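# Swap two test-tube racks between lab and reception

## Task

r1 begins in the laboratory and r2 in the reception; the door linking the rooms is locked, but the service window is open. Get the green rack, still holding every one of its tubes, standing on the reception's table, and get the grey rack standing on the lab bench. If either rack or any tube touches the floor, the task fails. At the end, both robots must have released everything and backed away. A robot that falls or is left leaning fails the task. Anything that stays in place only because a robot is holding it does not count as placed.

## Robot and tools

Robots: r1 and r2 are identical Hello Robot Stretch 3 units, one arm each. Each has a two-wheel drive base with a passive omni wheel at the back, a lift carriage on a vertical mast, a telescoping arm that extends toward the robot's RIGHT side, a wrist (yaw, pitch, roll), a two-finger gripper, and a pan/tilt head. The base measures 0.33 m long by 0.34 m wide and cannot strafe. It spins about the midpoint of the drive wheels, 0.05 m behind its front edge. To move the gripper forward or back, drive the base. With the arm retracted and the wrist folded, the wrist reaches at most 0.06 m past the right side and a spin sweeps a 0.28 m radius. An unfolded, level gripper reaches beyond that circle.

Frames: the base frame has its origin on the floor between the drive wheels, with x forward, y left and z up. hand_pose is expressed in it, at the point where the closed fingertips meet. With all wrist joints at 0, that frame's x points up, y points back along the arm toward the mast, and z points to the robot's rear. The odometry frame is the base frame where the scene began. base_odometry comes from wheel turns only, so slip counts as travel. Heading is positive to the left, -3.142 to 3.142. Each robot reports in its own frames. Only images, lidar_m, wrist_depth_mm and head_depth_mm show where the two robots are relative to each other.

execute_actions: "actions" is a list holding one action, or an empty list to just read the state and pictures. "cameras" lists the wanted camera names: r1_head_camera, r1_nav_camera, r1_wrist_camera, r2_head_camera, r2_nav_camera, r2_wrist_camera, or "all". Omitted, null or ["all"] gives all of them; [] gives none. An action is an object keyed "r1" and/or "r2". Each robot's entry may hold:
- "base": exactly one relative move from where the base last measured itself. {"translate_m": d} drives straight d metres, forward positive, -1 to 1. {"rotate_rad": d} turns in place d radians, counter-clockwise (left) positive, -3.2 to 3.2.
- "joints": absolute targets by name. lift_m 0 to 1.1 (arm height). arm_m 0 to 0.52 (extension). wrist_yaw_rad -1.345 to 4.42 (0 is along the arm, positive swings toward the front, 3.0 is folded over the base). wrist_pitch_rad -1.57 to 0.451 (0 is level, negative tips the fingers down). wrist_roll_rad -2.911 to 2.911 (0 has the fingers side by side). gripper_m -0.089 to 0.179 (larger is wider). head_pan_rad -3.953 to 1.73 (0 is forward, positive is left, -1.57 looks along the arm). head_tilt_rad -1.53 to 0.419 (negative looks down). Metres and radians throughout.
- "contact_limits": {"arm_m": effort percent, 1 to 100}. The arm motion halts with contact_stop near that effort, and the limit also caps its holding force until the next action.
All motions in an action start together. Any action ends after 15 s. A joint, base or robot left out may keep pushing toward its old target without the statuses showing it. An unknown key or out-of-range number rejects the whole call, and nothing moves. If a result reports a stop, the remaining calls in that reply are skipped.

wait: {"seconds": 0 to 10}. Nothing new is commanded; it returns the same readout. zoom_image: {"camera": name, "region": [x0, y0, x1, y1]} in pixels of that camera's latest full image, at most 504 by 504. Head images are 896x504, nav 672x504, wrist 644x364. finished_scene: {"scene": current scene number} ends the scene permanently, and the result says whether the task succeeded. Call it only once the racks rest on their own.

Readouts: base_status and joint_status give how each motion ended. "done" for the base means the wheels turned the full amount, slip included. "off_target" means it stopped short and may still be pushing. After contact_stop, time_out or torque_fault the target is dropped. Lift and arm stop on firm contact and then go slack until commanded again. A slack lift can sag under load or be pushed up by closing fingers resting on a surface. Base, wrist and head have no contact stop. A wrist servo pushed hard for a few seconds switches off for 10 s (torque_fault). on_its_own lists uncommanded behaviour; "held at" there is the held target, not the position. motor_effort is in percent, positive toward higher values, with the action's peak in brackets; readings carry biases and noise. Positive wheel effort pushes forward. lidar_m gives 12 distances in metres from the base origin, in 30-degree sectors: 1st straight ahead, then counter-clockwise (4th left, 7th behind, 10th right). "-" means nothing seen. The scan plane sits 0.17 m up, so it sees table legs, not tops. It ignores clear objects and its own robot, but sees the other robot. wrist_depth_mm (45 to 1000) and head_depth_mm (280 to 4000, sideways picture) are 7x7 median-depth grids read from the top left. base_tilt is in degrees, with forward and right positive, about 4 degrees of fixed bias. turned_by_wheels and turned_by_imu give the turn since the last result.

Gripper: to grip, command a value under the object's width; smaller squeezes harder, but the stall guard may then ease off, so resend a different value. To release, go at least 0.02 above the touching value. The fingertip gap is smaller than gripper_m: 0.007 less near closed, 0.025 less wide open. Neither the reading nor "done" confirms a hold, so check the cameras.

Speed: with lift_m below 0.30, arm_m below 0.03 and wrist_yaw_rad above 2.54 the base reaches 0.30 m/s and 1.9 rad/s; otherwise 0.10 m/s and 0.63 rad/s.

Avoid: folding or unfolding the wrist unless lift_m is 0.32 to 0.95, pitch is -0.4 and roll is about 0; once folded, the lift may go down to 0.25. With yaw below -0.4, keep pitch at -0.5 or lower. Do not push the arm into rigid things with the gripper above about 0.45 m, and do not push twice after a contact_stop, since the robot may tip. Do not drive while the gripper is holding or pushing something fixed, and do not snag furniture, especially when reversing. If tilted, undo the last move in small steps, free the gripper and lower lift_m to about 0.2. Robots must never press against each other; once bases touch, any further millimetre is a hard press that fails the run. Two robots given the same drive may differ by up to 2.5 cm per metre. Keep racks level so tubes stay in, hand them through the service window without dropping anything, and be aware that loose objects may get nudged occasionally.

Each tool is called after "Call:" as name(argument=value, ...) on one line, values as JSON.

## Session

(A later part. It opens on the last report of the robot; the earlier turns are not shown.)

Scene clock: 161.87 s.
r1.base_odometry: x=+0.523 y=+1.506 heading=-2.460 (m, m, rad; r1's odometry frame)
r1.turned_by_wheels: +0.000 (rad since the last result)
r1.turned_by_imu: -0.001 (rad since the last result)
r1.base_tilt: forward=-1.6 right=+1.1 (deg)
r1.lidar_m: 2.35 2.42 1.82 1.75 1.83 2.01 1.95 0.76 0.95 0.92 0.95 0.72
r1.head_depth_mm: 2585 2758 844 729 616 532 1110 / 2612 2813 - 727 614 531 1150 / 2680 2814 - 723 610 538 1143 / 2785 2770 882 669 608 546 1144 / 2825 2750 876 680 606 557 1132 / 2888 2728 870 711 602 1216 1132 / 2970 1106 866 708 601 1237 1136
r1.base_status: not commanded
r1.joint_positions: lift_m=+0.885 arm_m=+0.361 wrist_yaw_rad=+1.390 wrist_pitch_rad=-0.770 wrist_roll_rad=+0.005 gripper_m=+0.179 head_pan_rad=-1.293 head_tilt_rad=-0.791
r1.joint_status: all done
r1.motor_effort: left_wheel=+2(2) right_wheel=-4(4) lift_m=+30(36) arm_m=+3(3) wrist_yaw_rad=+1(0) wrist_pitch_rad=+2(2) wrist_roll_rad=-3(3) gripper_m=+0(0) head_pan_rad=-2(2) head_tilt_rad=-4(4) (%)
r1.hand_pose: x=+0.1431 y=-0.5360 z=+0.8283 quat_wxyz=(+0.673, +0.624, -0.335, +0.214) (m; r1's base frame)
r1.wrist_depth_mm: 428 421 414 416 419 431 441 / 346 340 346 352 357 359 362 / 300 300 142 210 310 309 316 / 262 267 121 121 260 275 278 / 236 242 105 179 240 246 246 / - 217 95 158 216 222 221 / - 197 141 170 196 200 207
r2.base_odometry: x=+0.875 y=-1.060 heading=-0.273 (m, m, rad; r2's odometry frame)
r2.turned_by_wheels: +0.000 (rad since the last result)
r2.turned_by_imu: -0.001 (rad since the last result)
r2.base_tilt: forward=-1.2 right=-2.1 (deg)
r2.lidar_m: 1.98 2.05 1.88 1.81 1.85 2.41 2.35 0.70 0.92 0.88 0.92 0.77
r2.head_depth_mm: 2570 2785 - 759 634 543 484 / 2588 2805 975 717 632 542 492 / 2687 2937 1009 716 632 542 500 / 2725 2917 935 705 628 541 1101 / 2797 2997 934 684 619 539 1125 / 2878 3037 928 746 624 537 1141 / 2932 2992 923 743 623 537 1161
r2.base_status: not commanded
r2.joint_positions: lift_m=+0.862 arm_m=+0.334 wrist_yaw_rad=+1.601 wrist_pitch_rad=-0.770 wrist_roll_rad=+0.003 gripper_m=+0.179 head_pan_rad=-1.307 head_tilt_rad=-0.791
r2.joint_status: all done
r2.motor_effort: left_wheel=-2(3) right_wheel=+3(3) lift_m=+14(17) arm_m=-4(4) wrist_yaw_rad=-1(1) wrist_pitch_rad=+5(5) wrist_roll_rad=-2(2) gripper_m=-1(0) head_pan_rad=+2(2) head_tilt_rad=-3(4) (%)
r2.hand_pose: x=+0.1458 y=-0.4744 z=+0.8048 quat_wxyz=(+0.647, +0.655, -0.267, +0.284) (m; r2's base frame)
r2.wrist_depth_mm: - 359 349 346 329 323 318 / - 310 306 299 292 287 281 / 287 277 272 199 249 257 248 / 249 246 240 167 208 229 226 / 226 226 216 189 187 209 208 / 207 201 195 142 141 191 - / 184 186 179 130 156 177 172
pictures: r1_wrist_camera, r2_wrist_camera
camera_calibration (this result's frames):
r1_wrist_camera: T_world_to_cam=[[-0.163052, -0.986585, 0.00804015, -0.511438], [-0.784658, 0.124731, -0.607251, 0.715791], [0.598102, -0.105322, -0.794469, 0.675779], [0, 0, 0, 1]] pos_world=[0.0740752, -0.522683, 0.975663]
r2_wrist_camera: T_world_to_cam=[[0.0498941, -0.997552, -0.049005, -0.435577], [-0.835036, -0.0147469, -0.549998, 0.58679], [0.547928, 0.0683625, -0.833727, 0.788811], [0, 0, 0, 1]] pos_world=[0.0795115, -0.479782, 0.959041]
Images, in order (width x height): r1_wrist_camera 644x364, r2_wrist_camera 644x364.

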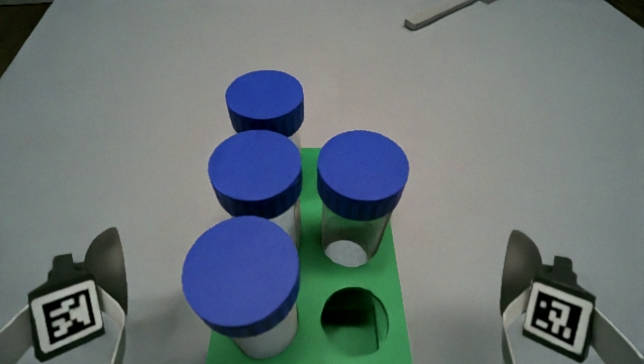

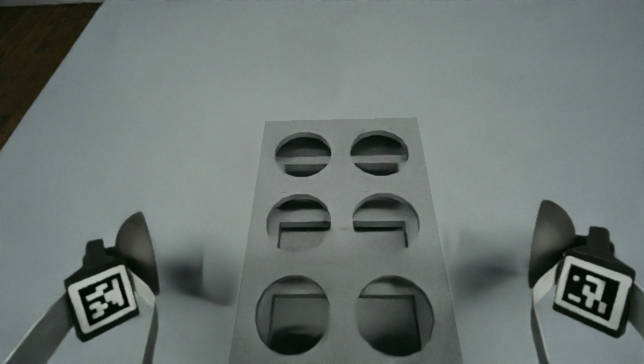

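Call:
execute_actions(actions=[{"r1": {"joints": {"lift_m": 0.862}}, "r2": {"joints": {"gripper_m": 0.05}}}], cameras=["r1_wrist_camera"])

Call:
execute_actions(actions=[{"r1": {"joints": {"gripper_m": 0.05}}, "r2": {"joints": {"lift_m": 0.90}}}], cameras=["r1_wrist_camera", "r1_head_camera", "r2_wrist_camera"])

Scene clock: 179.97 s.
r1.base_odometry: x=+0.523 y=+1.506 heading=-2.460 (m, m, rad; r1's odometry frame)
r1.turned_by_wheels: +0.000 (rad since the last result)
r1.turned_by_imu: -0.001 (rad since the last result)
r1.base_tilt: forward=-1.7 right=+1.2 (deg)
r1.lidar_m: 2.35 2.43 1.82 1.75 1.82 2.02 1.94 0.76 0.95 0.92 0.96 0.72
r1.head_depth_mm: 2549 2810 831 729 615 532 1114 / 2625 2806 952 717 613 530 1146 / 2684 2829 952 705 610 538 1140 / 2740 2781 881 670 608 547 1140 / 2806 2736 874 680 606 556 1138 / 2929 2754 870 712 603 1219 1131 / 2975 1106 862 708 600 1227 1131
r1.base_status: not commanded
r1.joint_positions: lift_m=+0.862 arm_m=+0.361 wrist_yaw_rad=+1.390 wrist_pitch_rad=-0.770 wrist_roll_rad=+0.005 gripper_m=+0.179 head_pan_rad=-1.293 head_tilt_rad=-0.791
r1.joint_status: all done
r1.motor_effort: left_wheel=+2(2) right_wheel=-4(4) lift_m=+29(33) arm_m=+2(2) wrist_yaw_rad=+1(1) wrist_pitch_rad=+2(2) wrist_roll_rad=-3(3) gripper_m=+1(0) head_pan_rad=-2(2) head_tilt_rad=-3(3) (%)
r1.hand_pose: x=+0.1431 y=-0.5360 z=+0.8053 quat_wxyz=(+0.673, +0.624, -0.335, +0.214) (m; r1's base frame)
r1.wrist_depth_mm: 361 369 369 375 379 388 388 / 308 310 122 304 325 323 328 / 269 270 100 104 107 276 280 / 236 239 89 158 230 245 247 / 212 206 79 145 209 221 219 / - 189 74 139 188 197 199 / - 177 124 123 156 178 185
r2.base_odometry: x=+0.875 y=-1.060 heading=-0.273 (m, m, rad; r2's odometry frame)
r2.turned_by_wheels: +0.000 (rad since the last result)
r2.turned_by_imu: -0.001 (rad since the last result)
r2.base_tilt: forward=-1.2 right=-2.0 (deg)
r2.lidar_m: 1.98 2.05 1.87 1.81 1.85 2.41 2.35 0.70 0.92 0.88 0.92 0.77
r2.head_depth_mm: 2552 2861 - 758 633 543 483 / 2589 2833 978 719 634 542 493 / 2673 2930 1003 715 631 540 500 / 2694 2929 934 705 629 540 1100 / 2796 2990 930 680 626 539 1115 / 2870 3018 928 745 625 538 1136 / 2933 3000 921 742 623 536 1152
r2.base_status: not commanded
r2.joint_positions: lift_m=+0.862 arm_m=+0.334 wrist_yaw_rad=+1.601 wrist_pitch_rad=-0.777 wrist_roll_rad=+0.003 gripper_m=+0.051 head_pan_rad=-1.307 head_tilt_rad=-0.791
r2.joint_status: all done
r2.motor_effort: left_wheel=-2(2) right_wheel=+3(3) lift_m=+14(14) arm_m=-4(4) wrist_yaw_rad=-1(1) wrist_pitch_rad=+9(9) wrist_roll_rad=-2(2) gripper_m=-19(92) head_pan_rad=+3(2) head_tilt_rad=-4(4) (%)
r2.hand_pose: x=+0.1444 y=-0.4745 z=+0.8036 quat_wxyz=(+0.648, +0.656, -0.264, +0.282) (m; r2's base frame)
r2.wrist_depth_mm: - 354 348 337 328 321 312 / - 307 302 296 288 283 276 / 279 269 268 203 246 252 247 / 249 244 237 164 204 228 224 / 222 221 168 185 181 210 204 / 204 203 140 138 137 191 187 / 188 186 178 170 167 176 174
pictures: r1_wrist_camera
camera_calibration (this result's frames):
r1_wrist_camera: T_world_to_cam=[[-0.163052, -0.986585, 0.00803853, -0.511252], [-0.784711, 0.124741, -0.607181, 0.701756], [0.598032, -0.10531, -0.794523, 0.657564], [0, 0, 0, 1]] pos_world=[0.074071, -0.522683, 0.952652]
Images, in order (width x height): r1_wrist_camera 644x364.

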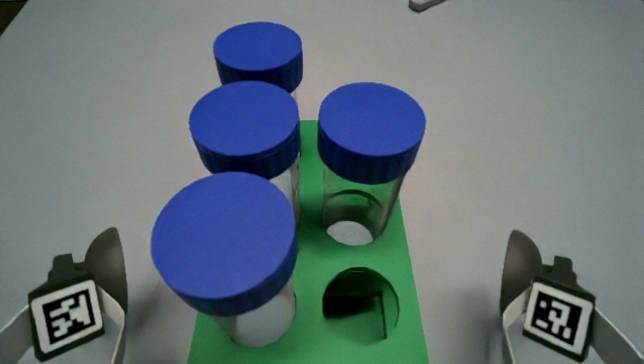

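Scene clock: 181.73 s.
r1.base_odometry: x=+0.523 y=+1.506 heading=-2.460 (m, m, rad; r1's odometry frame)
r1.turned_by_wheels: +0.000 (rad since the last result)
r1.turned_by_imu: +0.000 (rad since the last result)
r1.base_tilt: forward=-1.6 right=+1.1 (deg)
r1.lidar_m: 2.35 2.43 1.81 1.75 1.82 2.02 1.95 0.76 0.95 0.92 0.96 0.72
r1.head_depth_mm: 2542 2796 830 731 618 533 1116 / 2603 2798 952 716 614 530 1139 / 2671 2810 946 714 611 538 1145 / 2773 2780 881 672 608 548 1139 / 2803 2765 874 680 605 557 1132 / 2921 2729 871 712 604 1218 1134 / 2973 1107 866 712 601 1234 1133
r1.base_status: not commanded
r1.joint_positions: lift_m=+0.862 arm_m=+0.361 wrist_yaw_rad=+1.392 wrist_pitch_rad=-0.766 wrist_roll_rad=+0.003 gripper_m=+0.051 head_pan_rad=-1.293 head_tilt_rad=-0.791
r1.joint_status: all done
r1.motor_effort: left_wheel=+2(2) right_wheel=-3(4) lift_m=+30(30) arm_m=+3(3) wrist_yaw_rad=-1(2) wrist_pitch_rad=+1(2) wrist_roll_rad=-2(3) gripper_m=-19(92) head_pan_rad=-2(3) head_tilt_rad=-4(3) (%)
r1.hand_pose: x=+0.1439 y=-0.5357 z=+0.8059 quat_wxyz=(+0.673, +0.624, -0.334, +0.217) (m; r1's base frame)
r1.wrist_depth_mm: 364 366 376 383 385 392 391 / 311 311 125 312 322 327 329 / 270 270 102 106 107 281 285 / 240 239 90 160 234 245 250 / 215 214 80 144 191 219 222 / 193 194 74 141 142 199 200 / 176 175 138 123 142 180 182
r2.base_odometry: x=+0.875 y=-1.060 heading=-0.273 (m, m, rad; r2's odometry frame)
r2.turned_by_wheels: +0.000 (rad since the last result)
r2.turned_by_imu: +0.000 (rad since the last result)
r2.base_tilt: forward=-1.2 right=-2.1 (deg)
r2.lidar_m: 1.98 2.05 1.87 1.81 1.85 2.41 2.35 0.70 0.92 0.89 0.92 0.77
r2.head_depth_mm: 2530 2755 - 761 633 543 483 / 2595 2822 1010 737 632 543 493 / 2638 2897 1789 733 631 542 502 / 2739 2932 934 644 628 541 1104 / 2780 3016 929 648 626 539 1120 / 2877 3012 930 745 624 536 1143 / 2950 2985 922 745 623 537 1155
r2.base_status: not commanded
r2.joint_positions: lift_m=+0.899 arm_m=+0.334 wrist_yaw_rad=+1.601 wrist_pitch_rad=-0.779 wrist_roll_rad=+0.003 gripper_m=+0.051 head_pan_rad=-1.307 head_tilt_rad=-0.791
r2.joint_status: all done
r2.motor_effort: left_wheel=-2(3) right_wheel=+3(2) lift_m=+42(45) arm_m=-4(4) wrist_yaw_rad=-2(0) wrist_pitch_rad=+10(9) wrist_roll_rad=-2(2) gripper_m=-19(19) head_pan_rad=+2(2) head_tilt_rad=-3(4) (%)
r2.hand_pose: x=+0.1440 y=-0.4745 z=+0.8408 quat_wxyz=(+0.648, +0.657, -0.264, +0.281) (m; r2's base frame)
r2.wrist_depth_mm: - 430 413 402 389 385 368 / - 364 356 350 339 337 323 / - 324 315 201 297 299 293 / 297 290 280 165 207 270 264 / 266 264 180 186 181 249 243 / 244 241 138 138 137 228 221 / 224 219 179 169 165 210 206
pictures: r1_head_camera (sideways: a quarter turn clockwise sets it upright), r1_wrist_camera, r2_wrist_camera
camera_calibration (this result's frames):
r1_head_camera: T_world_to_cam=[[-0.193638, 0.687998, -0.699402, 0.933288], [0.971653, 0.233045, -0.0397696, 0.0515187], [0.13563, -0.687277, -0.713621, 0.884154], [0, 0, 0, 1]] pos_world=[0.010744, -0.0464486, 1.28574]
r1_wrist_camera: T_world_to_cam=[[-0.159292, -0.987185, 0.00953433, -0.512925], [-0.782948, 0.120442, -0.610316, 0.702759], [0.601347, -0.104684, -0.792101, 0.655527], [0, 0, 0, 1]] pos_world=[0.0743208, -0.522371, 0.953039]
r2_wrist_camera: T_world_to_cam=[[0.049309, -0.997572, -0.0491879, -0.433566], [-0.840106, -0.01479, -0.542221, 0.599247], [0.540177, 0.0680594, -0.838795, 0.825076], [0, 0, 0, 1]] pos_world=[0.079123, -0.479805, 0.995667]
Images, in order (width x height): r1_head_camera 896x504, r1_wrist_camera 644x364, r2_wrist_camera 644x364.

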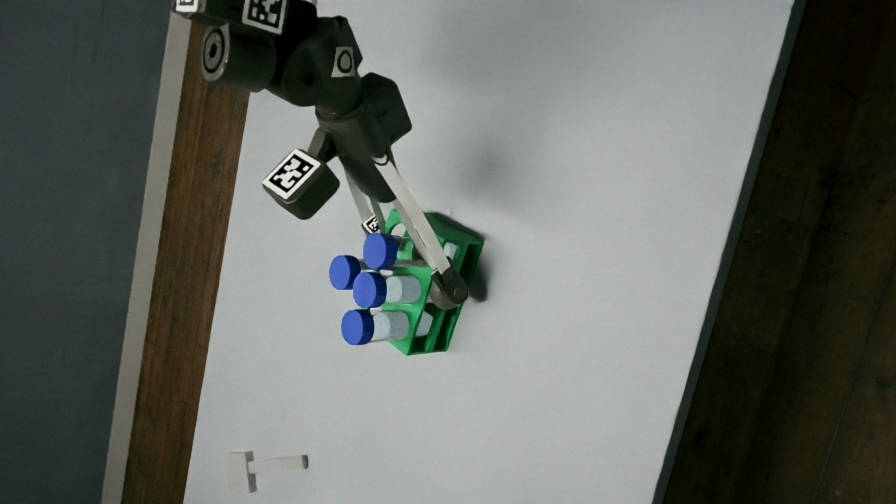

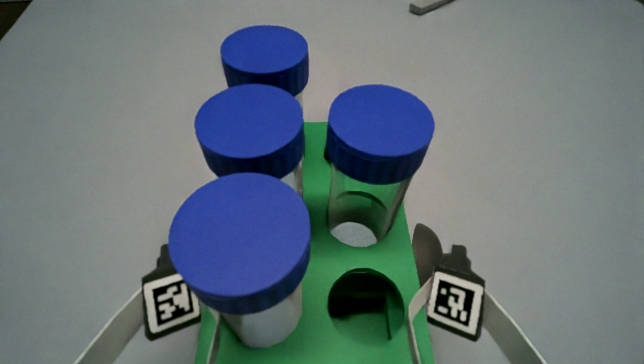

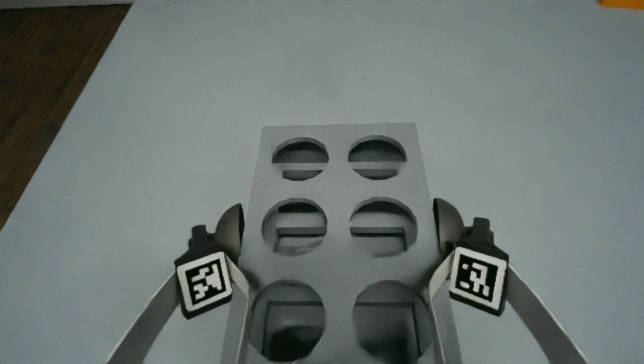

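Call:
execute_actions(actions=[{"r1": {"joints": {"lift_m": 0.90, "head_pan_rad": -0.2, "head_tilt_rad": -0.2}}, "r2": {"joints": {"lift_m": 1.03, "arm_m": 0.05, "head_pan_rad": -2.9, "head_tilt_rad": -0.2}}}], cameras=["r1_wrist_camera", "r1_head_camera", "r2_head_camera"])

Scene clock: 191.33 s.
r1.base_odometry: x=+0.523 y=+1.506 heading=-2.460 (m, m, rad; r1's odometry frame)
r1.turned_by_wheels: +0.000 (rad since the last result)
r1.turned_by_imu: -0.001 (rad since the last result)
r1.base_tilt: forward=-1.6 right=+1.2 (deg)
r1.lidar_m: 2.35 2.43 1.81 1.75 1.82 2.02 1.95 0.76 0.95 0.92 0.96 0.72
r1.head_depth_mm: 2295 2415 2518 2657 2761 2176 693 / 2241 2378 - 2589 2716 2148 691 / 2204 2402 - 2528 2639 2141 807 / 2118 - - 2441 2554 2153 1642 / 2101 2185 2303 2391 2505 2145 1631 / 2048 2121 2223 2316 2416 2150 1644 / 1998 2085 2162 2249 2364 2142 1630
r1.base_status: not commanded
r1.joint_positions: lift_m=+0.900 arm_m=+0.361 wrist_yaw_rad=+1.392 wrist_pitch_rad=-0.791 wrist_roll_rad=+0.003 gripper_m=+0.051 head_pan_rad=-0.207 head_tilt_rad=-0.211
r1.joint_status: all done
r1.motor_effort: left_wheel=+2(3) right_wheel=-4(5) lift_m=+45(47) arm_m=+3(2) wrist_yaw_rad=-1(2) wrist_pitch_rad=+8(9) wrist_roll_rad=-2(2) gripper_m=-17(19) head_pan_rad=+3(35) head_tilt_rad=+4(28) (%)
r1.hand_pose: x=+0.1390 y=-0.5350 z=+0.8393 quat_wxyz=(+0.675, +0.627, -0.327, +0.208) (m; r1's base frame)
r1.wrist_depth_mm: 439 421 393 421 428 428 441 / 353 355 114 344 367 377 373 / 306 311 99 101 100 325 329 / 274 278 93 103 101 283 286 / 249 249 82 87 181 254 258 / 226 226 76 135 142 231 233 / 207 204 124 126 131 212 213
r2.base_odometry: x=+0.875 y=-1.060 heading=-0.273 (m, m, rad; r2's odometry frame)
r2.turned_by_wheels: +0.000 (rad since the last result)
r2.turned_by_imu: -0.001 (rad since the last result)
r2.base_tilt: forward=-1.3 right=-2.1 (deg)
r2.lidar_m: 1.98 2.05 1.87 1.80 1.85 2.41 2.35 0.70 0.92 0.88 0.92 0.77
r2.head_depth_mm: 2049 2132 2206 2272 - - - / 2114 2162 2260 2322 2422 2423 - / 2130 2172 2332 2381 2474 2444 - / 2177 2139 - 2464 2520 2512 - / 2249 2173 - 2539 2612 2565 - / 2276 2171 - 2580 2674 2549 - / 2351 2434 2573 2633 2743 2545 -
r2.base_status: not commanded
r2.joint_positions: lift_m=+1.029 arm_m=+0.050 wrist_yaw_rad=+1.601 wrist_pitch_rad=-0.779 wrist_roll_rad=+0.003 gripper_m=+0.051 head_pan_rad=-2.893 head_tilt_rad=-0.211
r2.joint_status: all done
r2.motor_effort: left_wheel=-2(3) right_wheel=+3(2) lift_m=+42(42) arm_m=-3(5) wrist_yaw_rad=-1(1) wrist_pitch_rad=+10(10) wrist_roll_rad=-2(2) gripper_m=-19(19) head_pan_rad=-2(29) head_tilt_rad=+4(24) (%)
r2.hand_pose: x=+0.1439 y=-0.1905 z=+0.9708 quat_wxyz=(+0.648, +0.657, -0.263, +0.281) (m; r2's base frame)
r2.wrist_depth_mm: - - - - 613 585 574 / - - - - 533 521 513 / - - - 201 460 469 465 / - - - 165 207 421 413 / - - 179 184 182 387 377 / - - 138 139 137 356 348 / - - 180 168 166 326 323
pictures: r1_head_camera (sideways: a quarter turn clockwise sets it upright), r1_wrist_camera, r2_head_camera (sideways: a quarter turn clockwise sets it upright)
camera_calibration (this result's frames):
r1_head_camera: T_world_to_cam=[[-0.209992, 0.0464008, -0.976601, 1.29492], [0.261094, 0.965259, -0.0102792, 0.0174793], [0.942196, -0.257143, -0.214811, 0.230198], [0, 0, 0, 1]] pos_world=[0.0504671, -0.0177635, 1.31425]
r1_wrist_camera: T_world_to_cam=[[-0.159897, -0.987092, 0.00907899, -0.51278], [-0.797609, 0.123773, -0.590339, 0.706258], [0.581596, -0.101635, -0.807104, 0.701908], [0, 0, 0, 1]] pos_world=[0.0730989, -0.522239, 0.9881]
r2_head_camera: T_world_to_cam=[[0.15429, 0.0613568, -0.986119, 1.29628], [0.211012, -0.977089, -0.0277795, 0.0324228], [-0.96523, -0.203797, -0.163702, 0.177551], [0, 0, 0, 1]] pos_world=[-0.0354672, -0.0116712, 1.30825]
Images, in order (width x height): r1_head_camera 896x504, r1_wrist_camera 644x364, r2_head_camera 896x504.

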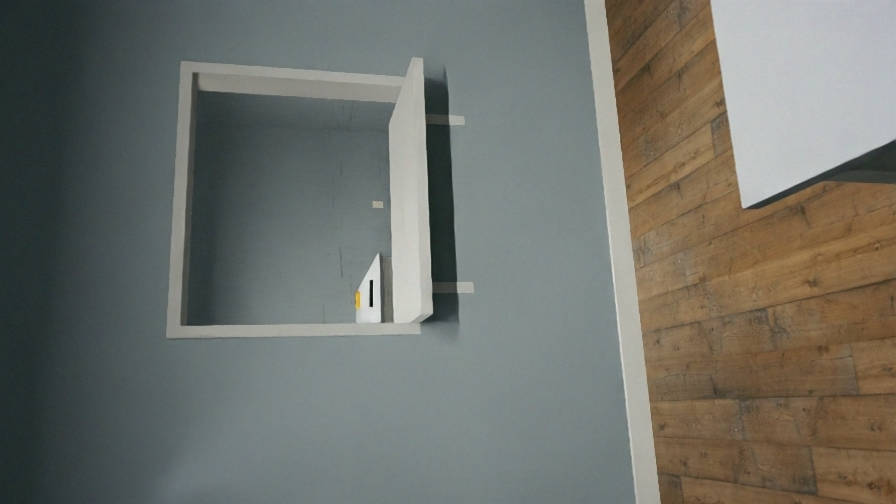

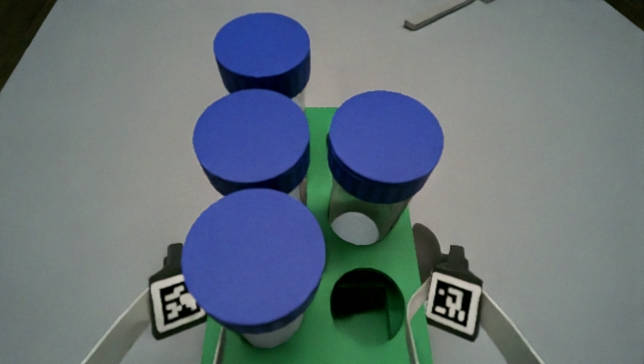

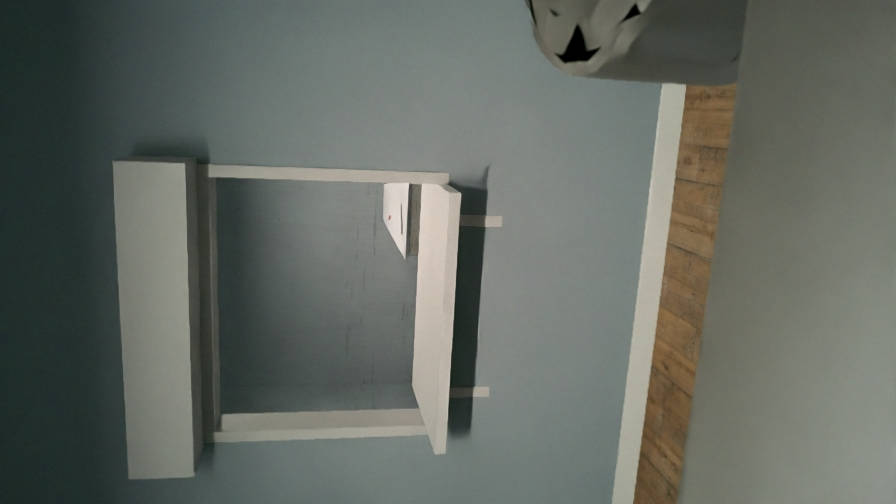

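Call:
execute_actions(actions=[{"r1": {"base": {"translate_m": 1.0}, "joints": {"lift_m": 1.04, "arm_m": 0.02, "head_pan_rad": -1.57, "head_tilt_rad": -0.6}}, "r2": {"base": {"translate_m": -1.0}, "joints": {"wrist_yaw_rad": 0.0, "arm_m": 0.02, "head_pan_rad": -1.57, "head_tilt_rad": -0.6}}}], cameras=[])

Call:
execute_actions(actions=[{"r1": {"base": {"translate_m": 0.79}, "joints": {"wrist_yaw_rad": 0.0}}, "r2": {"base": {"translate_m": -0.80}}}], cameras=["r1_wrist_camera"])

Scene clock: 250.43 s.
r1.base_odometry: x=-0.254 y=+0.876 heading=-2.460 (m, m, rad; r1's odometry frame)
r1.turned_by_wheels: +0.000 (rad since the last result)
r1.turned_by_imu: -0.001 (rad since the last result)
r1.base_tilt: forward=-1.8 right=+1.3 (deg)
r1.lidar_m: 1.36 1.42 1.80 1.75 1.81 2.51 1.73 0.40 0.41 2.98 1.91 1.41
r1.head_depth_mm: 2590 2759 - - - 1394 1246 / 2566 2848 - - - 1383 1238 / 2572 2844 - - - - 1183 / 2573 2848 3010 2145 - - 1181 / 2565 2835 3050 2223 1799 - 1174 / 2566 2818 3038 2209 1852 - - / 2545 2834 2996 2209 - - 307
r1.base_status: done
r1.joint_positions: lift_m=+1.040 arm_m=+0.020 wrist_yaw_rad=+1.391 wrist_pitch_rad=-0.792 wrist_roll_rad=+0.003 gripper_m=+0.051 head_pan_rad=-1.563 head_tilt_rad=-0.592
r1.joint_status: all done
r1.motor_effort: left_wheel=+2(7) right_wheel=-4(6) lift_m=+45(48) arm_m=-3(5) wrist_yaw_rad=+0(1) wrist_pitch_rad=+9(9) wrist_roll_rad=-2(2) gripper_m=-17(17) head_pan_rad=-2(35) head_tilt_rad=-2(23) (%)
r1.hand_pose: x=+0.1387 y=-0.1946 z=+0.9790 quat_wxyz=(+0.676, +0.628, -0.327, +0.207) (m; r1's base frame)
r1.wrist_depth_mm: - - - - - - - / - - 114 - - - - / - - 98 101 100 - - / - - 93 102 101 - - / - - 82 87 181 - - / - - 76 134 142 - - / - - 125 127 131 - -
r2.base_odometry: x=-0.088 y=-0.790 heading=-0.273 (m, m, rad; r2's odometry frame)
r2.turned_by_wheels: +0.000 (rad since the last result)
r2.turned_by_imu: +0.000 (rad since the last result)
r2.base_tilt: forward=-1.3 right=-2.0 (deg)
r2.lidar_m: 1.75 2.56 1.85 1.78 1.88 1.40 1.36 1.41 1.93 2.98 0.93 0.38
r2.head_depth_mm: 2591 2824 - - - - 1214 / 2599 2833 3134 - - - 1212 / 2580 2812 3094 - - - - / 2580 2841 3095 - 453 - 1238 / 2542 2806 3017 2393 1892 1461 1260 / 2551 2802 3009 2356 1846 1461 1260 / 2580 2817 3020 2117 1219 1373 1258
r2.base_status: done
r2.joint_positions: lift_m=+1.029 arm_m=+0.020 wrist_yaw_rad=+0.002 wrist_pitch_rad=-0.779 wrist_roll_rad=+0.003 gripper_m=+0.051 head_pan_rad=-1.577 head_tilt_rad=-0.592
r2.joint_status: all done
r2.motor_effort: left_wheel=-2(10) right_wheel=+4(4) lift_m=+42(41) arm_m=-4(2) wrist_yaw_rad=-2(1) wrist_pitch_rad=+10(10) wrist_roll_rad=-1(2) gripper_m=-19(19) head_pan_rad=+2(28) head_tilt_rad=-2(22) (%)
r2.hand_pose: x=-0.0212 y=-0.3306 z=+0.9708 quat_wxyz=(+0.654, +0.269, -0.654, -0.269) (m; r2's base frame)
r2.wrist_depth_mm: 673 663 - - - - - / 578 586 - - - - - / 512 523 - 201 - - - / 460 - - 166 207 - - / 412 - 180 185 182 - - / 381 - 138 138 137 - - / 358 - 179 169 167 - -
pictures: none
No camera images: the call's "cameras" was empty. Leave "cameras" out to get every camera's image.

Scene clock: 259.67 s.
r1.base_odometry: x=-0.867 y=+0.379 heading=-2.460 (m, m, rad; r1's odometry frame)
r1.turned_by_wheels: +0.000 (rad since the last result)
r1.turned_by_imu: -0.001 (rad since the last result)
r1.base_tilt: forward=-1.5 right=+1.1 (deg)
r1.lidar_m: 0.57 0.60 0.78 1.74 1.80 2.50 1.12 1.11 3.11 2.17 0.81 0.59
r1.head_depth_mm: 2614 2757 - - - - 1214 / 2573 2879 - - - - 1209 / 2590 2865 - - - - 1187 / 2574 2871 3045 - - - 1208 / 2585 2891 3026 2228 1723 1414 1231 / 2554 2754 2757 2225 1735 1438 1221 / 1855 1878 1894 1907 1705 1427 1220
r1.base_status: done
r1.joint_positions: lift_m=+1.040 arm_m=+0.020 wrist_yaw_rad=+0.001 wrist_pitch_rad=-0.792 wrist_roll_rad=+0.003 gripper_m=+0.051 head_pan_rad=-1.563 head_tilt_rad=-0.592
r1.joint_status: all done
r1.motor_effort: left_wheel=+2(7) right_wheel=-4(5) lift_m=+45(45) arm_m=-3(3) wrist_yaw_rad=-1(2) wrist_pitch_rad=+9(9) wrist_roll_rad=-2(2) gripper_m=-17(17) head_pan_rad=-3(2) head_tilt_rad=-3(3) (%)
r1.hand_pose: x=-0.0213 y=-0.3280 z=+0.9790 quat_wxyz=(+0.652, +0.273, -0.653, -0.273) (m; r1's base frame)
r1.wrist_depth_mm: 450 - - - - - - / 737 - 115 - - - - / 741 - 99 101 100 - - / 753 - 93 102 102 - - / 756 - 82 87 181 - - / 758 - 76 135 141 - - / 744 - 124 127 131 - -
r2.base_odometry: x=-0.858 y=-0.574 heading=-0.273 (m, m, rad; r2's odometry frame)
r2.turned_by_wheels: +0.000 (rad since the last result)
r2.turned_by_imu: +0.000 (rad since the last result)
r2.base_tilt: forward=-1.3 right=-2.1 (deg)
r2.lidar_m: 1.13 2.56 1.86 1.81 0.79 0.58 0.56 0.57 0.79 2.20 3.10 1.41
r2.head_depth_mm: 1596 1599 - - - - 1213 / 2306 2296 2308 - - - 1221 / 2558 2834 3070 - - - - / 2571 2844 3039 - 454 - 1238 / 2559 2851 3034 2393 1894 1454 1259 / 2534 2782 3018 2372 1842 1507 1257 / 2527 2790 2997 2371 1836 1496 1262
r2.base_status: done
r2.joint_positions: lift_m=+1.029 arm_m=+0.020 wrist_yaw_rad=+0.002 wrist_pitch_rad=-0.779 wrist_roll_rad=+0.003 gripper_m=+0.051 head_pan_rad=-1.577 head_tilt_rad=-0.592
r2.joint_status: not commanded
r2.motor_effort: left_wheel=-3(10) right_wheel=+3(4) lift_m=+42(42) arm_m=-3(4) wrist_yaw_rad=-3(2) wrist_pitch_rad=+10(10) wrist_roll_rad=-2(1) gripper_m=-19(19) head_pan_rad=+3(2) head_tilt_rad=-3(4) (%)
r2.hand_pose: x=-0.0212 y=-0.3306 z=+0.9708 quat_wxyz=(+0.654, +0.269, -0.654, -0.269) (m; r2's base frame)
r2.wrist_depth_mm: - - - - - - 384 / - - - - - - 671 / - - - 202 - - 676 / - - - 165 207 - 671 / - - 178 186 182 979 699 / - - 139 139 137 926 681 / - - 179 169 166 - 650
pictures: r1_wrist_camera
camera_calibration (this result's frames):
r1_wrist_camera: T_world_to_cam=[[-0.999755, -0.020189, 0.00905717, -0.0361369], [-0.0216488, 0.807752, -0.589125, 0.874911], [0.00457792, -0.589177, -0.807991, 0.757685], [0, 0, 0, 1]] pos_world=[-0.0206559, -0.26103, 1.12796]
Images, in order (width x height): r1_wrist_camera 644x364.

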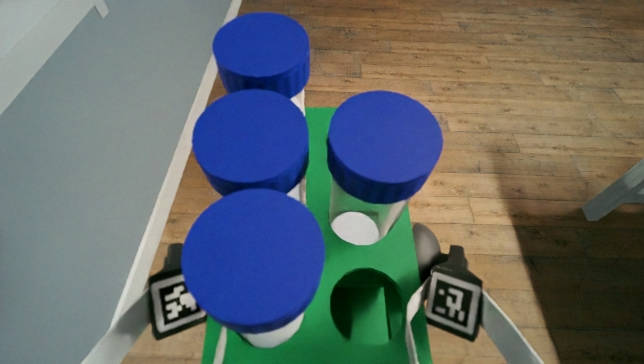

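Call:
execute_actions(actions=[{"r1": {"base": {"rotate_rad": 1.56}}, "r2": {"base": {"rotate_rad": -1.55}}}], cameras=[])

Call:
execute_actions(actions=[{"r1": {"base": {"translate_m": -0.56}}, "r2": {"base": {"translate_m": 0.90}}}], cameras=["r1_nav_camera", "r2_nav_camera"])

Scene clock: 272.37 s.
r1.base_odometry: x=-0.867 y=+0.379 heading=-0.900 (m, m, rad; r1's odometry frame)
r1.turned_by_wheels: +1.560 (rad since the last result)
r1.turned_by_imu: +1.574 (rad since the last result)
r1.base_tilt: forward=-1.6 right=+1.1 (deg)
r1.lidar_m: 1.74 1.80 2.45 2.51 1.11 3.11 2.30 0.82 0.60 0.57 0.59 0.78
r1.head_depth_mm: 465 499 - - - - 1132 / 462 514 - - - - 1125 / 461 512 - - - - 1158 / 461 511 552 - - - 1126 / 460 508 569 646 701 888 1092 / 459 507 567 644 746 884 1083 / 456 505 565 643 741 878 1082
r1.base_status: done
r1.joint_positions: lift_m=+1.040 arm_m=+0.020 wrist_yaw_rad=+0.001 wrist_pitch_rad=-0.792 wrist_roll_rad=+0.003 gripper_m=+0.051 head_pan_rad=-1.563 head_tilt_rad=-0.593
r1.joint_status: not commanded
r1.motor_effort: left_wheel=-4(8) right_wheel=+4(10) lift_m=+45(45) arm_m=-4(3) wrist_yaw_rad=-1(1) wrist_pitch_rad=+9(9) wrist_roll_rad=-2(2) gripper_m=-17(17) head_pan_rad=-3(3) head_tilt_rad=-3(3) (%)
r1.hand_pose: x=-0.0214 y=-0.3280 z=+0.9790 quat_wxyz=(+0.652, +0.273, -0.653, -0.273) (m; r1's base frame)
r1.wrist_depth_mm: 332 336 316 322 330 330 325 / 383 387 114 362 380 381 374 / 463 457 99 101 100 454 385 / 559 551 93 102 102 547 522 / 672 706 82 87 180 692 696 / 980 940 76 135 141 971 - / - - 124 127 131 - -
r2.base_odometry: x=-0.858 y=-0.574 heading=-1.823 (m, m, rad; r2's odometry frame)
r2.turned_by_wheels: -1.550 (rad since the last result)
r2.turned_by_imu: -1.544 (rad since the last result)
r2.base_tilt: forward=-1.2 right=-1.9 (deg)
r2.lidar_m: 2.38 3.12 1.14 1.13 2.50 1.84 1.81 0.77 0.57 0.55 0.58 0.81
r2.head_depth_mm: 444 481 - - - - 1041 / 444 488 530 - - - 1041 / 443 488 530 - - - - / 444 489 534 - 454 - 1008 / 444 488 543 611 685 811 981 / 443 488 544 610 697 814 980 / 444 489 542 611 697 815 981
r2.base_status: done
r2.joint_positions: lift_m=+1.029 arm_m=+0.020 wrist_yaw_rad=+0.002 wrist_pitch_rad=-0.779 wrist_roll_rad=+0.003 gripper_m=+0.051 head_pan_rad=-1.577 head_tilt_rad=-0.592
r2.joint_status: not commanded
r2.motor_effort: left_wheel=+5(11) right_wheel=-3(7) lift_m=+42(42) arm_m=-3(3) wrist_yaw_rad=-2(2) wrist_pitch_rad=+10(10) wrist_roll_rad=-2(1) gripper_m=-19(19) head_pan_rad=+3(2) head_tilt_rad=-3(3) (%)
r2.hand_pose: x=-0.0212 y=-0.3306 z=+0.9708 quat_wxyz=(+0.654, +0.269, -0.654, -0.269) (m; r2's base frame)
r2.wrist_depth_mm: 310 315 315 310 310 307 306 / 358 364 364 365 360 359 356 / 343 440 435 201 406 427 423 / 497 555 519 166 206 528 523 / 748 729 179 185 182 656 687 / - - 138 138 137 953 925 / - - 180 169 166 - 996
pictures: none
No camera images: the call's "cameras" was empty. Leave "cameras" out to get every camera's image.

Scene clock: 282.33 s.
r1.base_odometry: x=-1.215 y=+0.817 heading=-0.900 (m, m, rad; r1's odometry frame)
r1.turned_by_wheels: +0.000 (rad since the last result)
r1.turned_by_imu: -0.002 (rad since the last result)
r1.base_tilt: forward=-1.6 right=+1.0 (deg)
r1.lidar_m: 2.08 2.38 3.24 1.09 1.21 2.55 2.32 0.82 0.60 0.58 0.60 0.82
r1.head_depth_mm: 939 - - - - - 1137 / 1218 - - - - - 1128 / - 2518 - - - - 1162 / - 2737 3417 - - - 1123 / - 2433 940 683 528 893 1102 / - - 932 679 535 889 1098 / - - 2865 678 534 885 1085
r1.base_status: done
r1.joint_positions: lift_m=+1.040 arm_m=+0.020 wrist_yaw_rad=+0.001 wrist_pitch_rad=-0.792 wrist_roll_rad=+0.003 gripper_m=+0.051 head_pan_rad=-1.563 head_tilt_rad=-0.593
r1.joint_status: not commanded
r1.motor_effort: left_wheel=-4(9) right_wheel=+5(5) lift_m=+45(45) arm_m=-3(3) wrist_yaw_rad=-1(1) wrist_pitch_rad=+9(9) wrist_roll_rad=-2(2) gripper_m=-17(17) head_pan_rad=-2(2) head_tilt_rad=-3(2) (%)
r1.hand_pose: x=-0.0214 y=-0.3280 z=+0.9790 quat_wxyz=(+0.652, +0.273, -0.653, -0.273) (m; r1's base frame)
r1.wrist_depth_mm: 336 417 403 428 445 441 453 / 384 359 114 350 380 377 378 / 429 320 98 100 100 333 333 / 283 281 93 103 101 293 290 / 254 254 82 87 182 262 265 / - 979 76 135 142 995 948 / - - 124 127 132 - -
r2.base_odometry: x=-1.083 y=-1.446 heading=-1.823 (m, m, rad; r2's odometry frame)
r2.turned_by_wheels: +0.000 (rad since the last result)
r2.turned_by_imu: -0.005 (rad since the last result)
r2.base_tilt: forward=-1.3 right=-2.1 (deg)
r2.lidar_m: 2.07 2.16 3.03 1.08 3.75 2.78 2.01 0.80 0.60 0.58 0.60 0.84
r2.head_depth_mm: 967 - - - - - 1088 / 1166 2450 2460 - - - 1092 / - 2716 3809 - - - - / - 3027 3284 - 453 - 1049 / - - 3399 730 572 486 1019 / - - 3393 726 562 497 1021 / - - 3380 722 560 495 1020
r2.base_status: done
r2.joint_positions: lift_m=+1.029 arm_m=+0.020 wrist_yaw_rad=+0.002 wrist_pitch_rad=-0.779 wrist_roll_rad=+0.003 gripper_m=+0.051 head_pan_rad=-1.577 head_tilt_rad=-0.592
r2.joint_status: not commanded
r2.motor_effort: left_wheel=+4(10) right_wheel=-3(4) lift_m=+41(42) arm_m=-3(4) wrist_yaw_rad=-2(2) wrist_pitch_rad=+10(10) wrist_roll_rad=-2(2) gripper_m=-19(19) head_pan_rad=+2(3) head_tilt_rad=-4(3) (%)
r2.hand_pose: x=-0.0212 y=-0.3306 z=+0.9708 quat_wxyz=(+0.654, +0.269, -0.654, -0.269) (m; r2's base frame)
r2.wrist_depth_mm: 363 409 399 394 385 373 370 / 373 357 346 342 330 327 322 / 322 317 311 201 293 290 285 / 287 283 275 165 206 265 261 / 261 259 179 185 181 245 238 / - - 138 139 137 - - / - - 179 170 165 - -
pictures: r1_nav_camera (sideways: a quarter turn counterclockwise sets it upright), r2_nav_camera (sideways: a quarter turn counterclockwise sets it upright)
camera_calibration (this result's frames):
r1_nav_camera: T_world_to_cam=[[-0.017881, -0.585842, 0.810228, -1.02002], [-0.999152, -0.0195961, -0.0362196, 0.101178], [0.0370963, -0.810188, -0.584994, 0.717366], [0, 0, 0, 1]] pos_world=[0.0562417, -0.014388, 1.24977]
r2_nav_camera: T_world_to_cam=[[-0.0259738, -0.526962, 0.849492, -1.06329], [-0.99949, -0.00209294, -0.0318585, 0.0907568], [0.0185661, -0.849886, -0.526639, 0.642806], [0, 0, 0, 1]] pos_world=[0.0511585, -0.0138107, 1.24467]
Images, in order (width x height): r1_nav_camera 672x504, r2_nav_camera 672x504.

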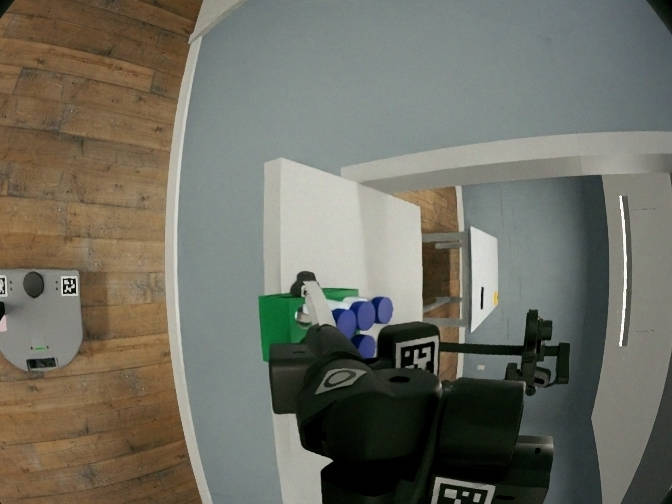

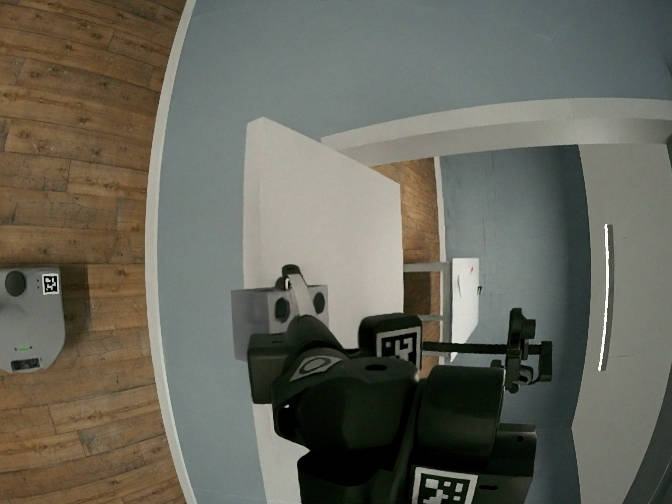

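Call:
execute_actions(actions=[{"r1": {"joints": {"arm_m": 0.37, "lift_m": 1.055, "wrist_pitch_rad": -0.95}}, "r2": {"joints": {"arm_m": 0.33}}}], cameras=["r1_wrist_camera", "r2_nav_camera"])

Scene clock: 298.00 s.
r1.base_odometry: x=-1.215 y=+0.817 heading=-0.900 (m, m, rad; r1's odometry frame)
r1.turned_by_wheels: +0.000 (rad since the last result)
r1.turned_by_imu: -0.001 (rad since the last result)
r1.base_tilt: forward=-1.6 right=+1.1 (deg)
r1.lidar_m: 2.07 2.37 3.24 1.09 1.20 2.55 2.32 0.82 0.60 0.58 0.60 0.82
r1.head_depth_mm: 937 - 963 696 545 915 1131 / 1092 - 957 692 544 908 1124 / - - 952 664 541 905 1118 / - - 669 638 540 899 1107 / - 2413 940 660 538 895 1099 / - - 931 680 536 891 1093 / - - 2855 676 533 884 1087
r1.base_status: not commanded
r1.joint_positions: lift_m=+1.055 arm_m=+0.370 wrist_yaw_rad=+0.000 wrist_pitch_rad=-0.974 wrist_roll_rad=+0.003 gripper_m=+0.051 head_pan_rad=-1.563 head_tilt_rad=-0.593
r1.joint_status: all done
r1.motor_effort: left_wheel=-4(4) right_wheel=+4(5) lift_m=+45(43) arm_m=+3(3) wrist_yaw_rad=+0(0) wrist_pitch_rad=+6(9) wrist_roll_rad=-2(2) gripper_m=-17(18) head_pan_rad=-3(3) head_tilt_rad=-3(3) (%)
r1.hand_pose: x=-0.0216 y=-0.6389 z=+0.9680 quat_wxyz=(+0.624, +0.330, -0.625, -0.332) (m; r1's base frame)
r1.wrist_depth_mm: - 323 311 327 331 333 334 / 298 294 114 288 300 301 310 / 268 267 99 101 102 279 280 / 251 250 95 130 137 261 263 / 233 236 82 87 180 242 243 / 217 218 76 135 141 225 227 / 207 205 125 126 131 211 213
r2.base_odometry: x=-1.083 y=-1.446 heading=-1.823 (m, m, rad; r2's odometry frame)
r2.turned_by_wheels: +0.000 (rad since the last result)
r2.turned_by_imu: -0.002 (rad since the last result)
r2.base_tilt: forward=-1.3 right=-2.1 (deg)
r2.lidar_m: 2.07 2.16 3.03 1.08 3.75 2.78 2.01 0.80 0.60 0.58 0.60 0.84
r2.head_depth_mm: 1120 - 3298 740 570 504 1021 / 1119 2227 1427 737 568 502 1023 / - - 3247 705 566 501 1024 / - - - 641 565 499 1023 / - - 3435 727 563 499 1024 / - - 3391 724 562 497 1017 / - - 3304 724 561 496 1022
r2.base_status: not commanded
r2.joint_positions: lift_m=+1.029 arm_m=+0.330 wrist_yaw_rad=+0.001 wrist_pitch_rad=-0.779 wrist_roll_rad=+0.003 gripper_m=+0.051 head_pan_rad=-1.577 head_tilt_rad=-0.593
r2.joint_status: all done
r2.motor_effort: left_wheel=+4(5) right_wheel=-3(3) lift_m=+42(41) arm_m=+4(5) wrist_yaw_rad=-2(2) wrist_pitch_rad=+10(10) wrist_roll_rad=-2(2) gripper_m=-19(19) head_pan_rad=+2(3) head_tilt_rad=-3(3) (%)
r2.hand_pose: x=-0.0214 y=-0.6400 z=+0.9707 quat_wxyz=(+0.653, +0.269, -0.655, -0.269) (m; r2's base frame)
r2.wrist_depth_mm: - - - - 384 375 360 / - 352 349 343 333 326 321 / 327 315 307 201 289 292 286 / 285 280 272 165 207 265 261 / 258 255 178 185 182 242 238 / 237 234 138 138 137 222 217 / 218 214 178 169 166 205 204
pictures: r1_wrist_camera, r2_nav_camera (sideways: a quarter turn counterclockwise sets it upright)
camera_calibration (this result's frames):
r1_wrist_camera: T_world_to_cam=[[-0.999787, -0.0198529, 0.00555598, -0.0389782], [-0.0202973, 0.900747, -0.43387, 1.02868], [0.00360904, -0.433891, -0.900958, 0.754729], [0, 0, 0, 1]] pos_world=[-0.0208144, -0.599882, 1.12651]
r2_nav_camera: T_world_to_cam=[[-0.0259745, -0.527126, 0.84939, -1.06316], [-0.99949, -0.00208738, -0.03186, 0.0907589], [0.0185673, -0.849784, -0.526803, 0.64302], [0, 0, 0, 1]] pos_world=[0.0511585, -0.0137996, 1.24467]
Images, in order (width x height): r1_wrist_camera 644x364, r2_nav_camera 672x504.

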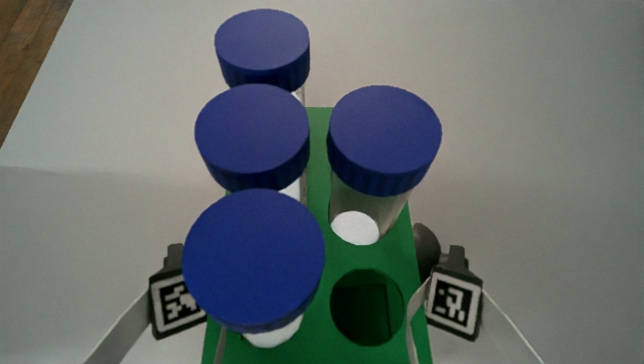

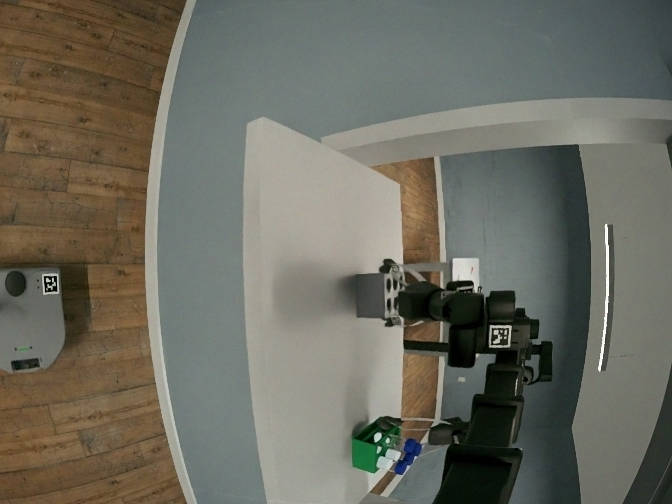

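Call:
execute_actions(actions=[{"r1": {"joints": {"lift_m": 1.032}}, "r2": {"joints": {"lift_m": 1.002}}}], cameras=[])

Scene clock: 306.97 s.
r1.base_odometry: x=-1.215 y=+0.817 heading=-0.900 (m, m, rad; r1's odometry frame)
r1.turned_by_wheels: +0.000 (rad since the last result)
r1.turned_by_imu: +0.000 (rad since the last result)
r1.base_tilt: forward=-1.6 right=+1.1 (deg)
r1.lidar_m: 2.07 2.37 3.21 1.09 1.20 2.55 2.32 0.82 0.60 0.58 0.60 0.82
r1.head_depth_mm: 886 - 962 698 546 913 1132 / 1089 - 957 695 543 908 1122 / - - 950 664 541 903 1116 / - - - 645 539 899 1105 / - 2429 936 657 538 896 1099 / - - 934 682 535 890 1094 / - - 2836 675 533 884 1087
r1.base_status: not commanded
r1.joint_positions: lift_m=+1.032 arm_m=+0.370 wrist_yaw_rad=+0.000 wrist_pitch_rad=-0.973 wrist_roll_rad=+0.003 gripper_m=+0.051 head_pan_rad=-1.563 head_tilt_rad=-0.593
r1.joint_status: all done
r1.motor_effort: left_wheel=-4(4) right_wheel=+4(4) lift_m=+31(46) arm_m=+3(3) wrist_yaw_rad=+1(0) wrist_pitch_rad=+6(7) wrist_roll_rad=-2(2) gripper_m=-17(17) head_pan_rad=-3(3) head_tilt_rad=-3(2) (%)
r1.hand_pose: x=-0.0216 y=-0.6389 z=+0.9454 quat_wxyz=(+0.624, +0.330, -0.625, -0.332) (m; r1's base frame)
r1.wrist_depth_mm: 295 289 281 290 298 301 308 / 263 267 113 262 274 273 280 / 243 246 98 101 101 252 257 / 226 227 94 129 136 234 234 / 211 213 82 87 181 216 219 / 198 198 76 133 141 205 206 / 185 185 124 127 132 191 191
r2.base_odometry: x=-1.083 y=-1.446 heading=-1.823 (m, m, rad; r2's odometry frame)
r2.turned_by_wheels: +0.000 (rad since the last result)
r2.turned_by_imu: -0.001 (rad since the last result)
r2.base_tilt: forward=-1.3 right=-2.1 (deg)
r2.lidar_m: 2.06 2.17 3.02 1.08 3.78 2.77 2.01 0.80 0.60 0.58 0.60 0.84
r2.head_depth_mm: 1081 - - 740 571 504 1027 / 1135 - 1166 739 569 502 1025 / - - - 705 566 501 1023 / - 3465 - 643 565 500 1023 / - - 3408 729 562 499 1020 / - - 3360 724 562 497 1014 / - - 3374 721 560 495 1023
r2.base_status: not commanded
r2.joint_positions: lift_m=+1.003 arm_m=+0.330 wrist_yaw_rad=+0.001 wrist_pitch_rad=-0.780 wrist_roll_rad=+0.003 gripper_m=+0.051 head_pan_rad=-1.577 head_tilt_rad=-0.593
r2.joint_status: all done
r2.motor_effort: left_wheel=+4(4) right_wheel=-3(3) lift_m=+15(39) arm_m=+4(4) wrist_yaw_rad=-1(1) wrist_pitch_rad=+10(10) wrist_roll_rad=-2(2) gripper_m=-19(19) head_pan_rad=+2(3) head_tilt_rad=-3(3) (%)
r2.hand_pose: x=-0.0214 y=-0.6400 z=+0.9441 quat_wxyz=(+0.653, +0.269, -0.654, -0.269) (m; r2's base frame)
r2.wrist_depth_mm: - 358 350 344 337 329 324 / 324 314 308 301 293 287 284 / 283 278 272 202 256 258 254 / 254 249 242 165 206 232 230 / 228 226 180 184 182 216 210 / 209 207 139 138 137 197 192 / 193 190 179 169 166 180 179
pictures: none
No camera images: the call's "cameras" was empty. Leave "cameras" out to get every camera's image.

Call:
execute_actions(actions=[{"r1": {"joints": {"lift_m": 1.027}}, "r2": {"joints": {"lift_m": 0.998}}}], cameras=[])

Call:
execute_actions(actions=[{"r1": {"joints": {"gripper_m": 0.179}}, "r2": {"joints": {"gripper_m": 0.179}}}], cameras=["r1_wrist_camera", "r2_wrist_camera"])

Scene clock: 318.73 s.
r1.base_odometry: x=-1.215 y=+0.817 heading=-0.900 (m, m, rad; r1's odometry frame)
r1.turned_by_wheels: +0.000 (rad since the last result)
r1.turned_by_imu: +0.000 (rad since the last result)
r1.base_tilt: forward=-1.6 right=+1.0 (deg)
r1.lidar_m: 2.07 2.37 3.21 1.09 1.20 2.56 2.33 0.82 0.60 0.58 0.60 0.82
r1.head_depth_mm: 1045 - 916 698 546 912 1132 / 1094 - 960 694 543 910 1124 / - - 951 665 542 905 1119 / - - - 651 540 901 1108 / - 2422 939 659 537 895 1094 / - - 932 680 535 889 1089 / - - 2856 678 533 885 1087
r1.base_status: not commanded
r1.joint_positions: lift_m=+1.027 arm_m=+0.370 wrist_yaw_rad=+0.000 wrist_pitch_rad=-0.969 wrist_roll_rad=+0.003 gripper_m=+0.051 head_pan_rad=-1.563 head_tilt_rad=-0.593
r1.joint_status: all done
r1.motor_effort: left_wheel=-4(4) right_wheel=+4(4) lift_m=+30(30) arm_m=+3(2) wrist_yaw_rad=+1(0) wrist_pitch_rad=+5(6) wrist_roll_rad=-2(2) gripper_m=-17(17) head_pan_rad=-2(3) head_tilt_rad=-3(3) (%)
r1.hand_pose: x=-0.0216 y=-0.6399 z=+0.9410 quat_wxyz=(+0.625, +0.329, -0.626, -0.330) (m; r1's base frame)
r1.wrist_depth_mm: 289 287 119 284 292 298 299 / 260 262 112 258 267 271 271 / 241 241 97 98 98 249 249 / 221 221 92 105 96 230 231 / 207 208 82 143 177 215 216 / 194 194 76 80 141 201 200 / 181 182 124 126 146 187 190
r2.base_odometry: x=-1.083 y=-1.446 heading=-1.823 (m, m, rad; r2's odometry frame)
r2.turned_by_wheels: +0.000 (rad since the last result)
r2.turned_by_imu: -0.001 (rad since the last result)
r2.base_tilt: forward=-1.2 right=-2.0 (deg)
r2.lidar_m: 2.07 2.17 3.03 1.08 3.77 2.77 2.01 0.80 0.60 0.58 0.60 0.84
r2.head_depth_mm: 1078 - - 742 569 503 1023 / 1140 - 1413 738 568 502 1023 / - - - 708 567 502 1024 / - 3471 - 649 566 500 1018 / - - 3350 729 562 498 1019 / - - 3345 724 561 496 1021 / - - 3348 722 560 494 1019
r2.base_status: not commanded
r2.joint_positions: lift_m=+0.999 arm_m=+0.330 wrist_yaw_rad=+0.001 wrist_pitch_rad=-0.780 wrist_roll_rad=+0.003 gripper_m=+0.051 head_pan_rad=-1.577 head_tilt_rad=-0.593
r2.joint_status: all done
r2.motor_effort: left_wheel=+5(5) right_wheel=-3(4) lift_m=+14(13) arm_m=+4(4) wrist_yaw_rad=-1(0) wrist_pitch_rad=+10(10) wrist_roll_rad=-2(2) gripper_m=-19(19) head_pan_rad=+2(2) head_tilt_rad=-3(4) (%)
r2.hand_pose: x=-0.0214 y=-0.6400 z=+0.9401 quat_wxyz=(+0.653, +0.269, -0.654, -0.269) (m; r2's base frame)
r2.wrist_depth_mm: - 346 344 337 333 324 313 / 318 310 300 295 288 283 276 / 274 273 267 202 253 255 248 / 249 245 237 163 205 228 227 / 224 222 168 184 180 210 205 / 205 202 139 138 137 193 188 / 190 187 179 170 167 178 175
pictures: none
No camera images: the call's "cameras" was empty. Leave "cameras" out to get every camera's image.

Scene clock: 320.50 s.
r1.base_odometry: x=-1.215 y=+0.817 heading=-0.900 (m, m, rad; r1's odometry frame)
r1.turned_by_wheels: +0.000 (rad since the last result)
r1.turned_by_imu: +0.000 (rad since the last result)
r1.base_tilt: forward=-1.5 right=+1.2 (deg)
r1.lidar_m: 2.07 2.38 3.22 1.09 1.20 2.55 2.32 0.82 0.60 0.58 0.60 0.81
r1.head_depth_mm: 1043 - 918 697 546 913 1126 / 1094 - 956 693 544 906 1127 / - - 953 664 541 906 1115 / - - - 650 539 902 1107 / - 2418 941 682 536 896 1098 / - - 930 680 535 890 1089 / - - 2876 678 534 884 1087
r1.base_status: not commanded
r1.joint_positions: lift_m=+1.027 arm_m=+0.370 wrist_yaw_rad=+0.000 wrist_pitch_rad=-0.963 wrist_roll_rad=+0.003 gripper_m=+0.179 head_pan_rad=-1.563 head_tilt_rad=-0.593
r1.joint_status: all done
r1.motor_effort: left_wheel=-4(4) right_wheel=+4(4) lift_m=+31(31) arm_m=+3(3) wrist_yaw_rad=+0(1) wrist_pitch_rad=+3(5) wrist_roll_rad=-1(2) gripper_m=+0(85) head_pan_rad=-2(3) head_tilt_rad=-3(2) (%)
r1.hand_pose: x=-0.0216 y=-0.6413 z=+0.9418 quat_wxyz=(+0.626, +0.327, -0.627, -0.328) (m; r1's base frame)
r1.wrist_depth_mm: 294 291 284 294 297 302 306 / 264 261 112 260 271 274 278 / 242 242 99 101 101 250 253 / 224 224 94 100 95 231 232 / 208 208 86 147 180 214 217 / - 197 79 83 190 200 200 / - 183 75 129 180 185 192
r2.base_odometry: x=-1.083 y=-1.446 heading=-1.823 (m, m, rad; r2's odometry frame)
r2.turned_by_wheels: +0.000 (rad since the last result)
r2.turned_by_imu: +0.000 (rad since the last result)
r2.base_tilt: forward=-1.2 right=-1.9 (deg)
r2.lidar_m: 2.07 2.17 3.02 1.08 3.76 2.77 2.01 0.80 0.60 0.58 0.60 0.84
r2.head_depth_mm: 1075 - - 739 570 505 1027 / 1133 - 1396 739 570 502 1024 / - - - 704 567 501 1020 / - 3506 - 648 566 500 1024 / - - 3375 699 563 498 1020 / - - 3370 728 562 497 1022 / - - 3335 721 560 496 1020
r2.base_status: not commanded
r2.joint_positions: lift_m=+0.999 arm_m=+0.330 wrist_yaw_rad=+0.001 wrist_pitch_rad=-0.776 wrist_roll_rad=+0.003 gripper_m=+0.179 head_pan_rad=-1.577 head_tilt_rad=-0.593
r2.joint_status: all done
r2.motor_effort: left_wheel=+5(4) right_wheel=-3(3) lift_m=+15(14) arm_m=+4(4) wrist_yaw_rad=-1(1) wrist_pitch_rad=+8(10) wrist_roll_rad=-1(2) gripper_m=+0(83) head_pan_rad=+3(2) head_tilt_rad=-4(3) (%)
r2.hand_pose: x=-0.0214 y=-0.6407 z=+0.9407 quat_wxyz=(+0.654, +0.268, -0.655, -0.268) (m; r2's base frame)
r2.wrist_depth_mm: - 358 350 343 333 327 317 / 319 310 304 297 291 286 279 / 280 275 269 205 247 256 250 / 250 245 236 166 217 230 226 / 226 226 216 188 188 211 209 / 205 201 194 142 142 193 - / 186 186 180 131 158 178 174
pictures: r1_wrist_camera, r2_wrist_camera
camera_calibration (this result's frames):
r1_wrist_camera: T_world_to_cam=[[-0.999788, -0.0197888, 0.0057691, -0.0390409], [-0.0202944, 0.896021, -0.443549, 1.02559], [0.00360808, -0.443571, -0.896232, 0.719439], [0, 0, 0, 1]] pos_world=[-0.0208147, -0.600599, 1.09991]
r2_wrist_camera: T_world_to_cam=[[-0.998587, -0.0207874, -0.0489044, 0.0168097], [0.0092172, 0.838603, -0.544665, 1.07923], [0.0523336, -0.544346, -0.837226, 0.60524], [0, 0, 0, 1]] pos_world=[-0.0248359, -0.575235, 1.09536]
Images, in order (width x height): r1_wrist_camera 644x364, r2_wrist_camera 644x364.

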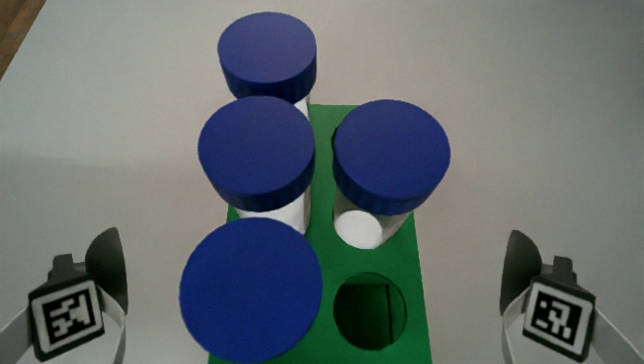

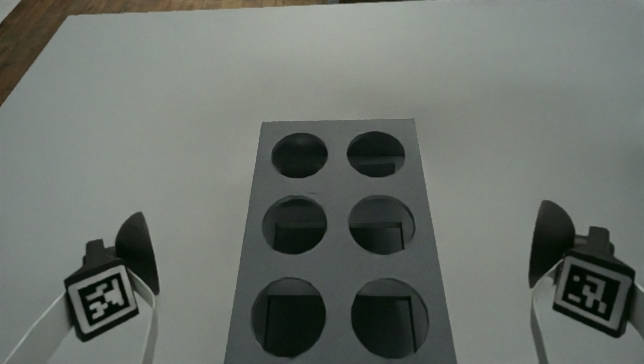

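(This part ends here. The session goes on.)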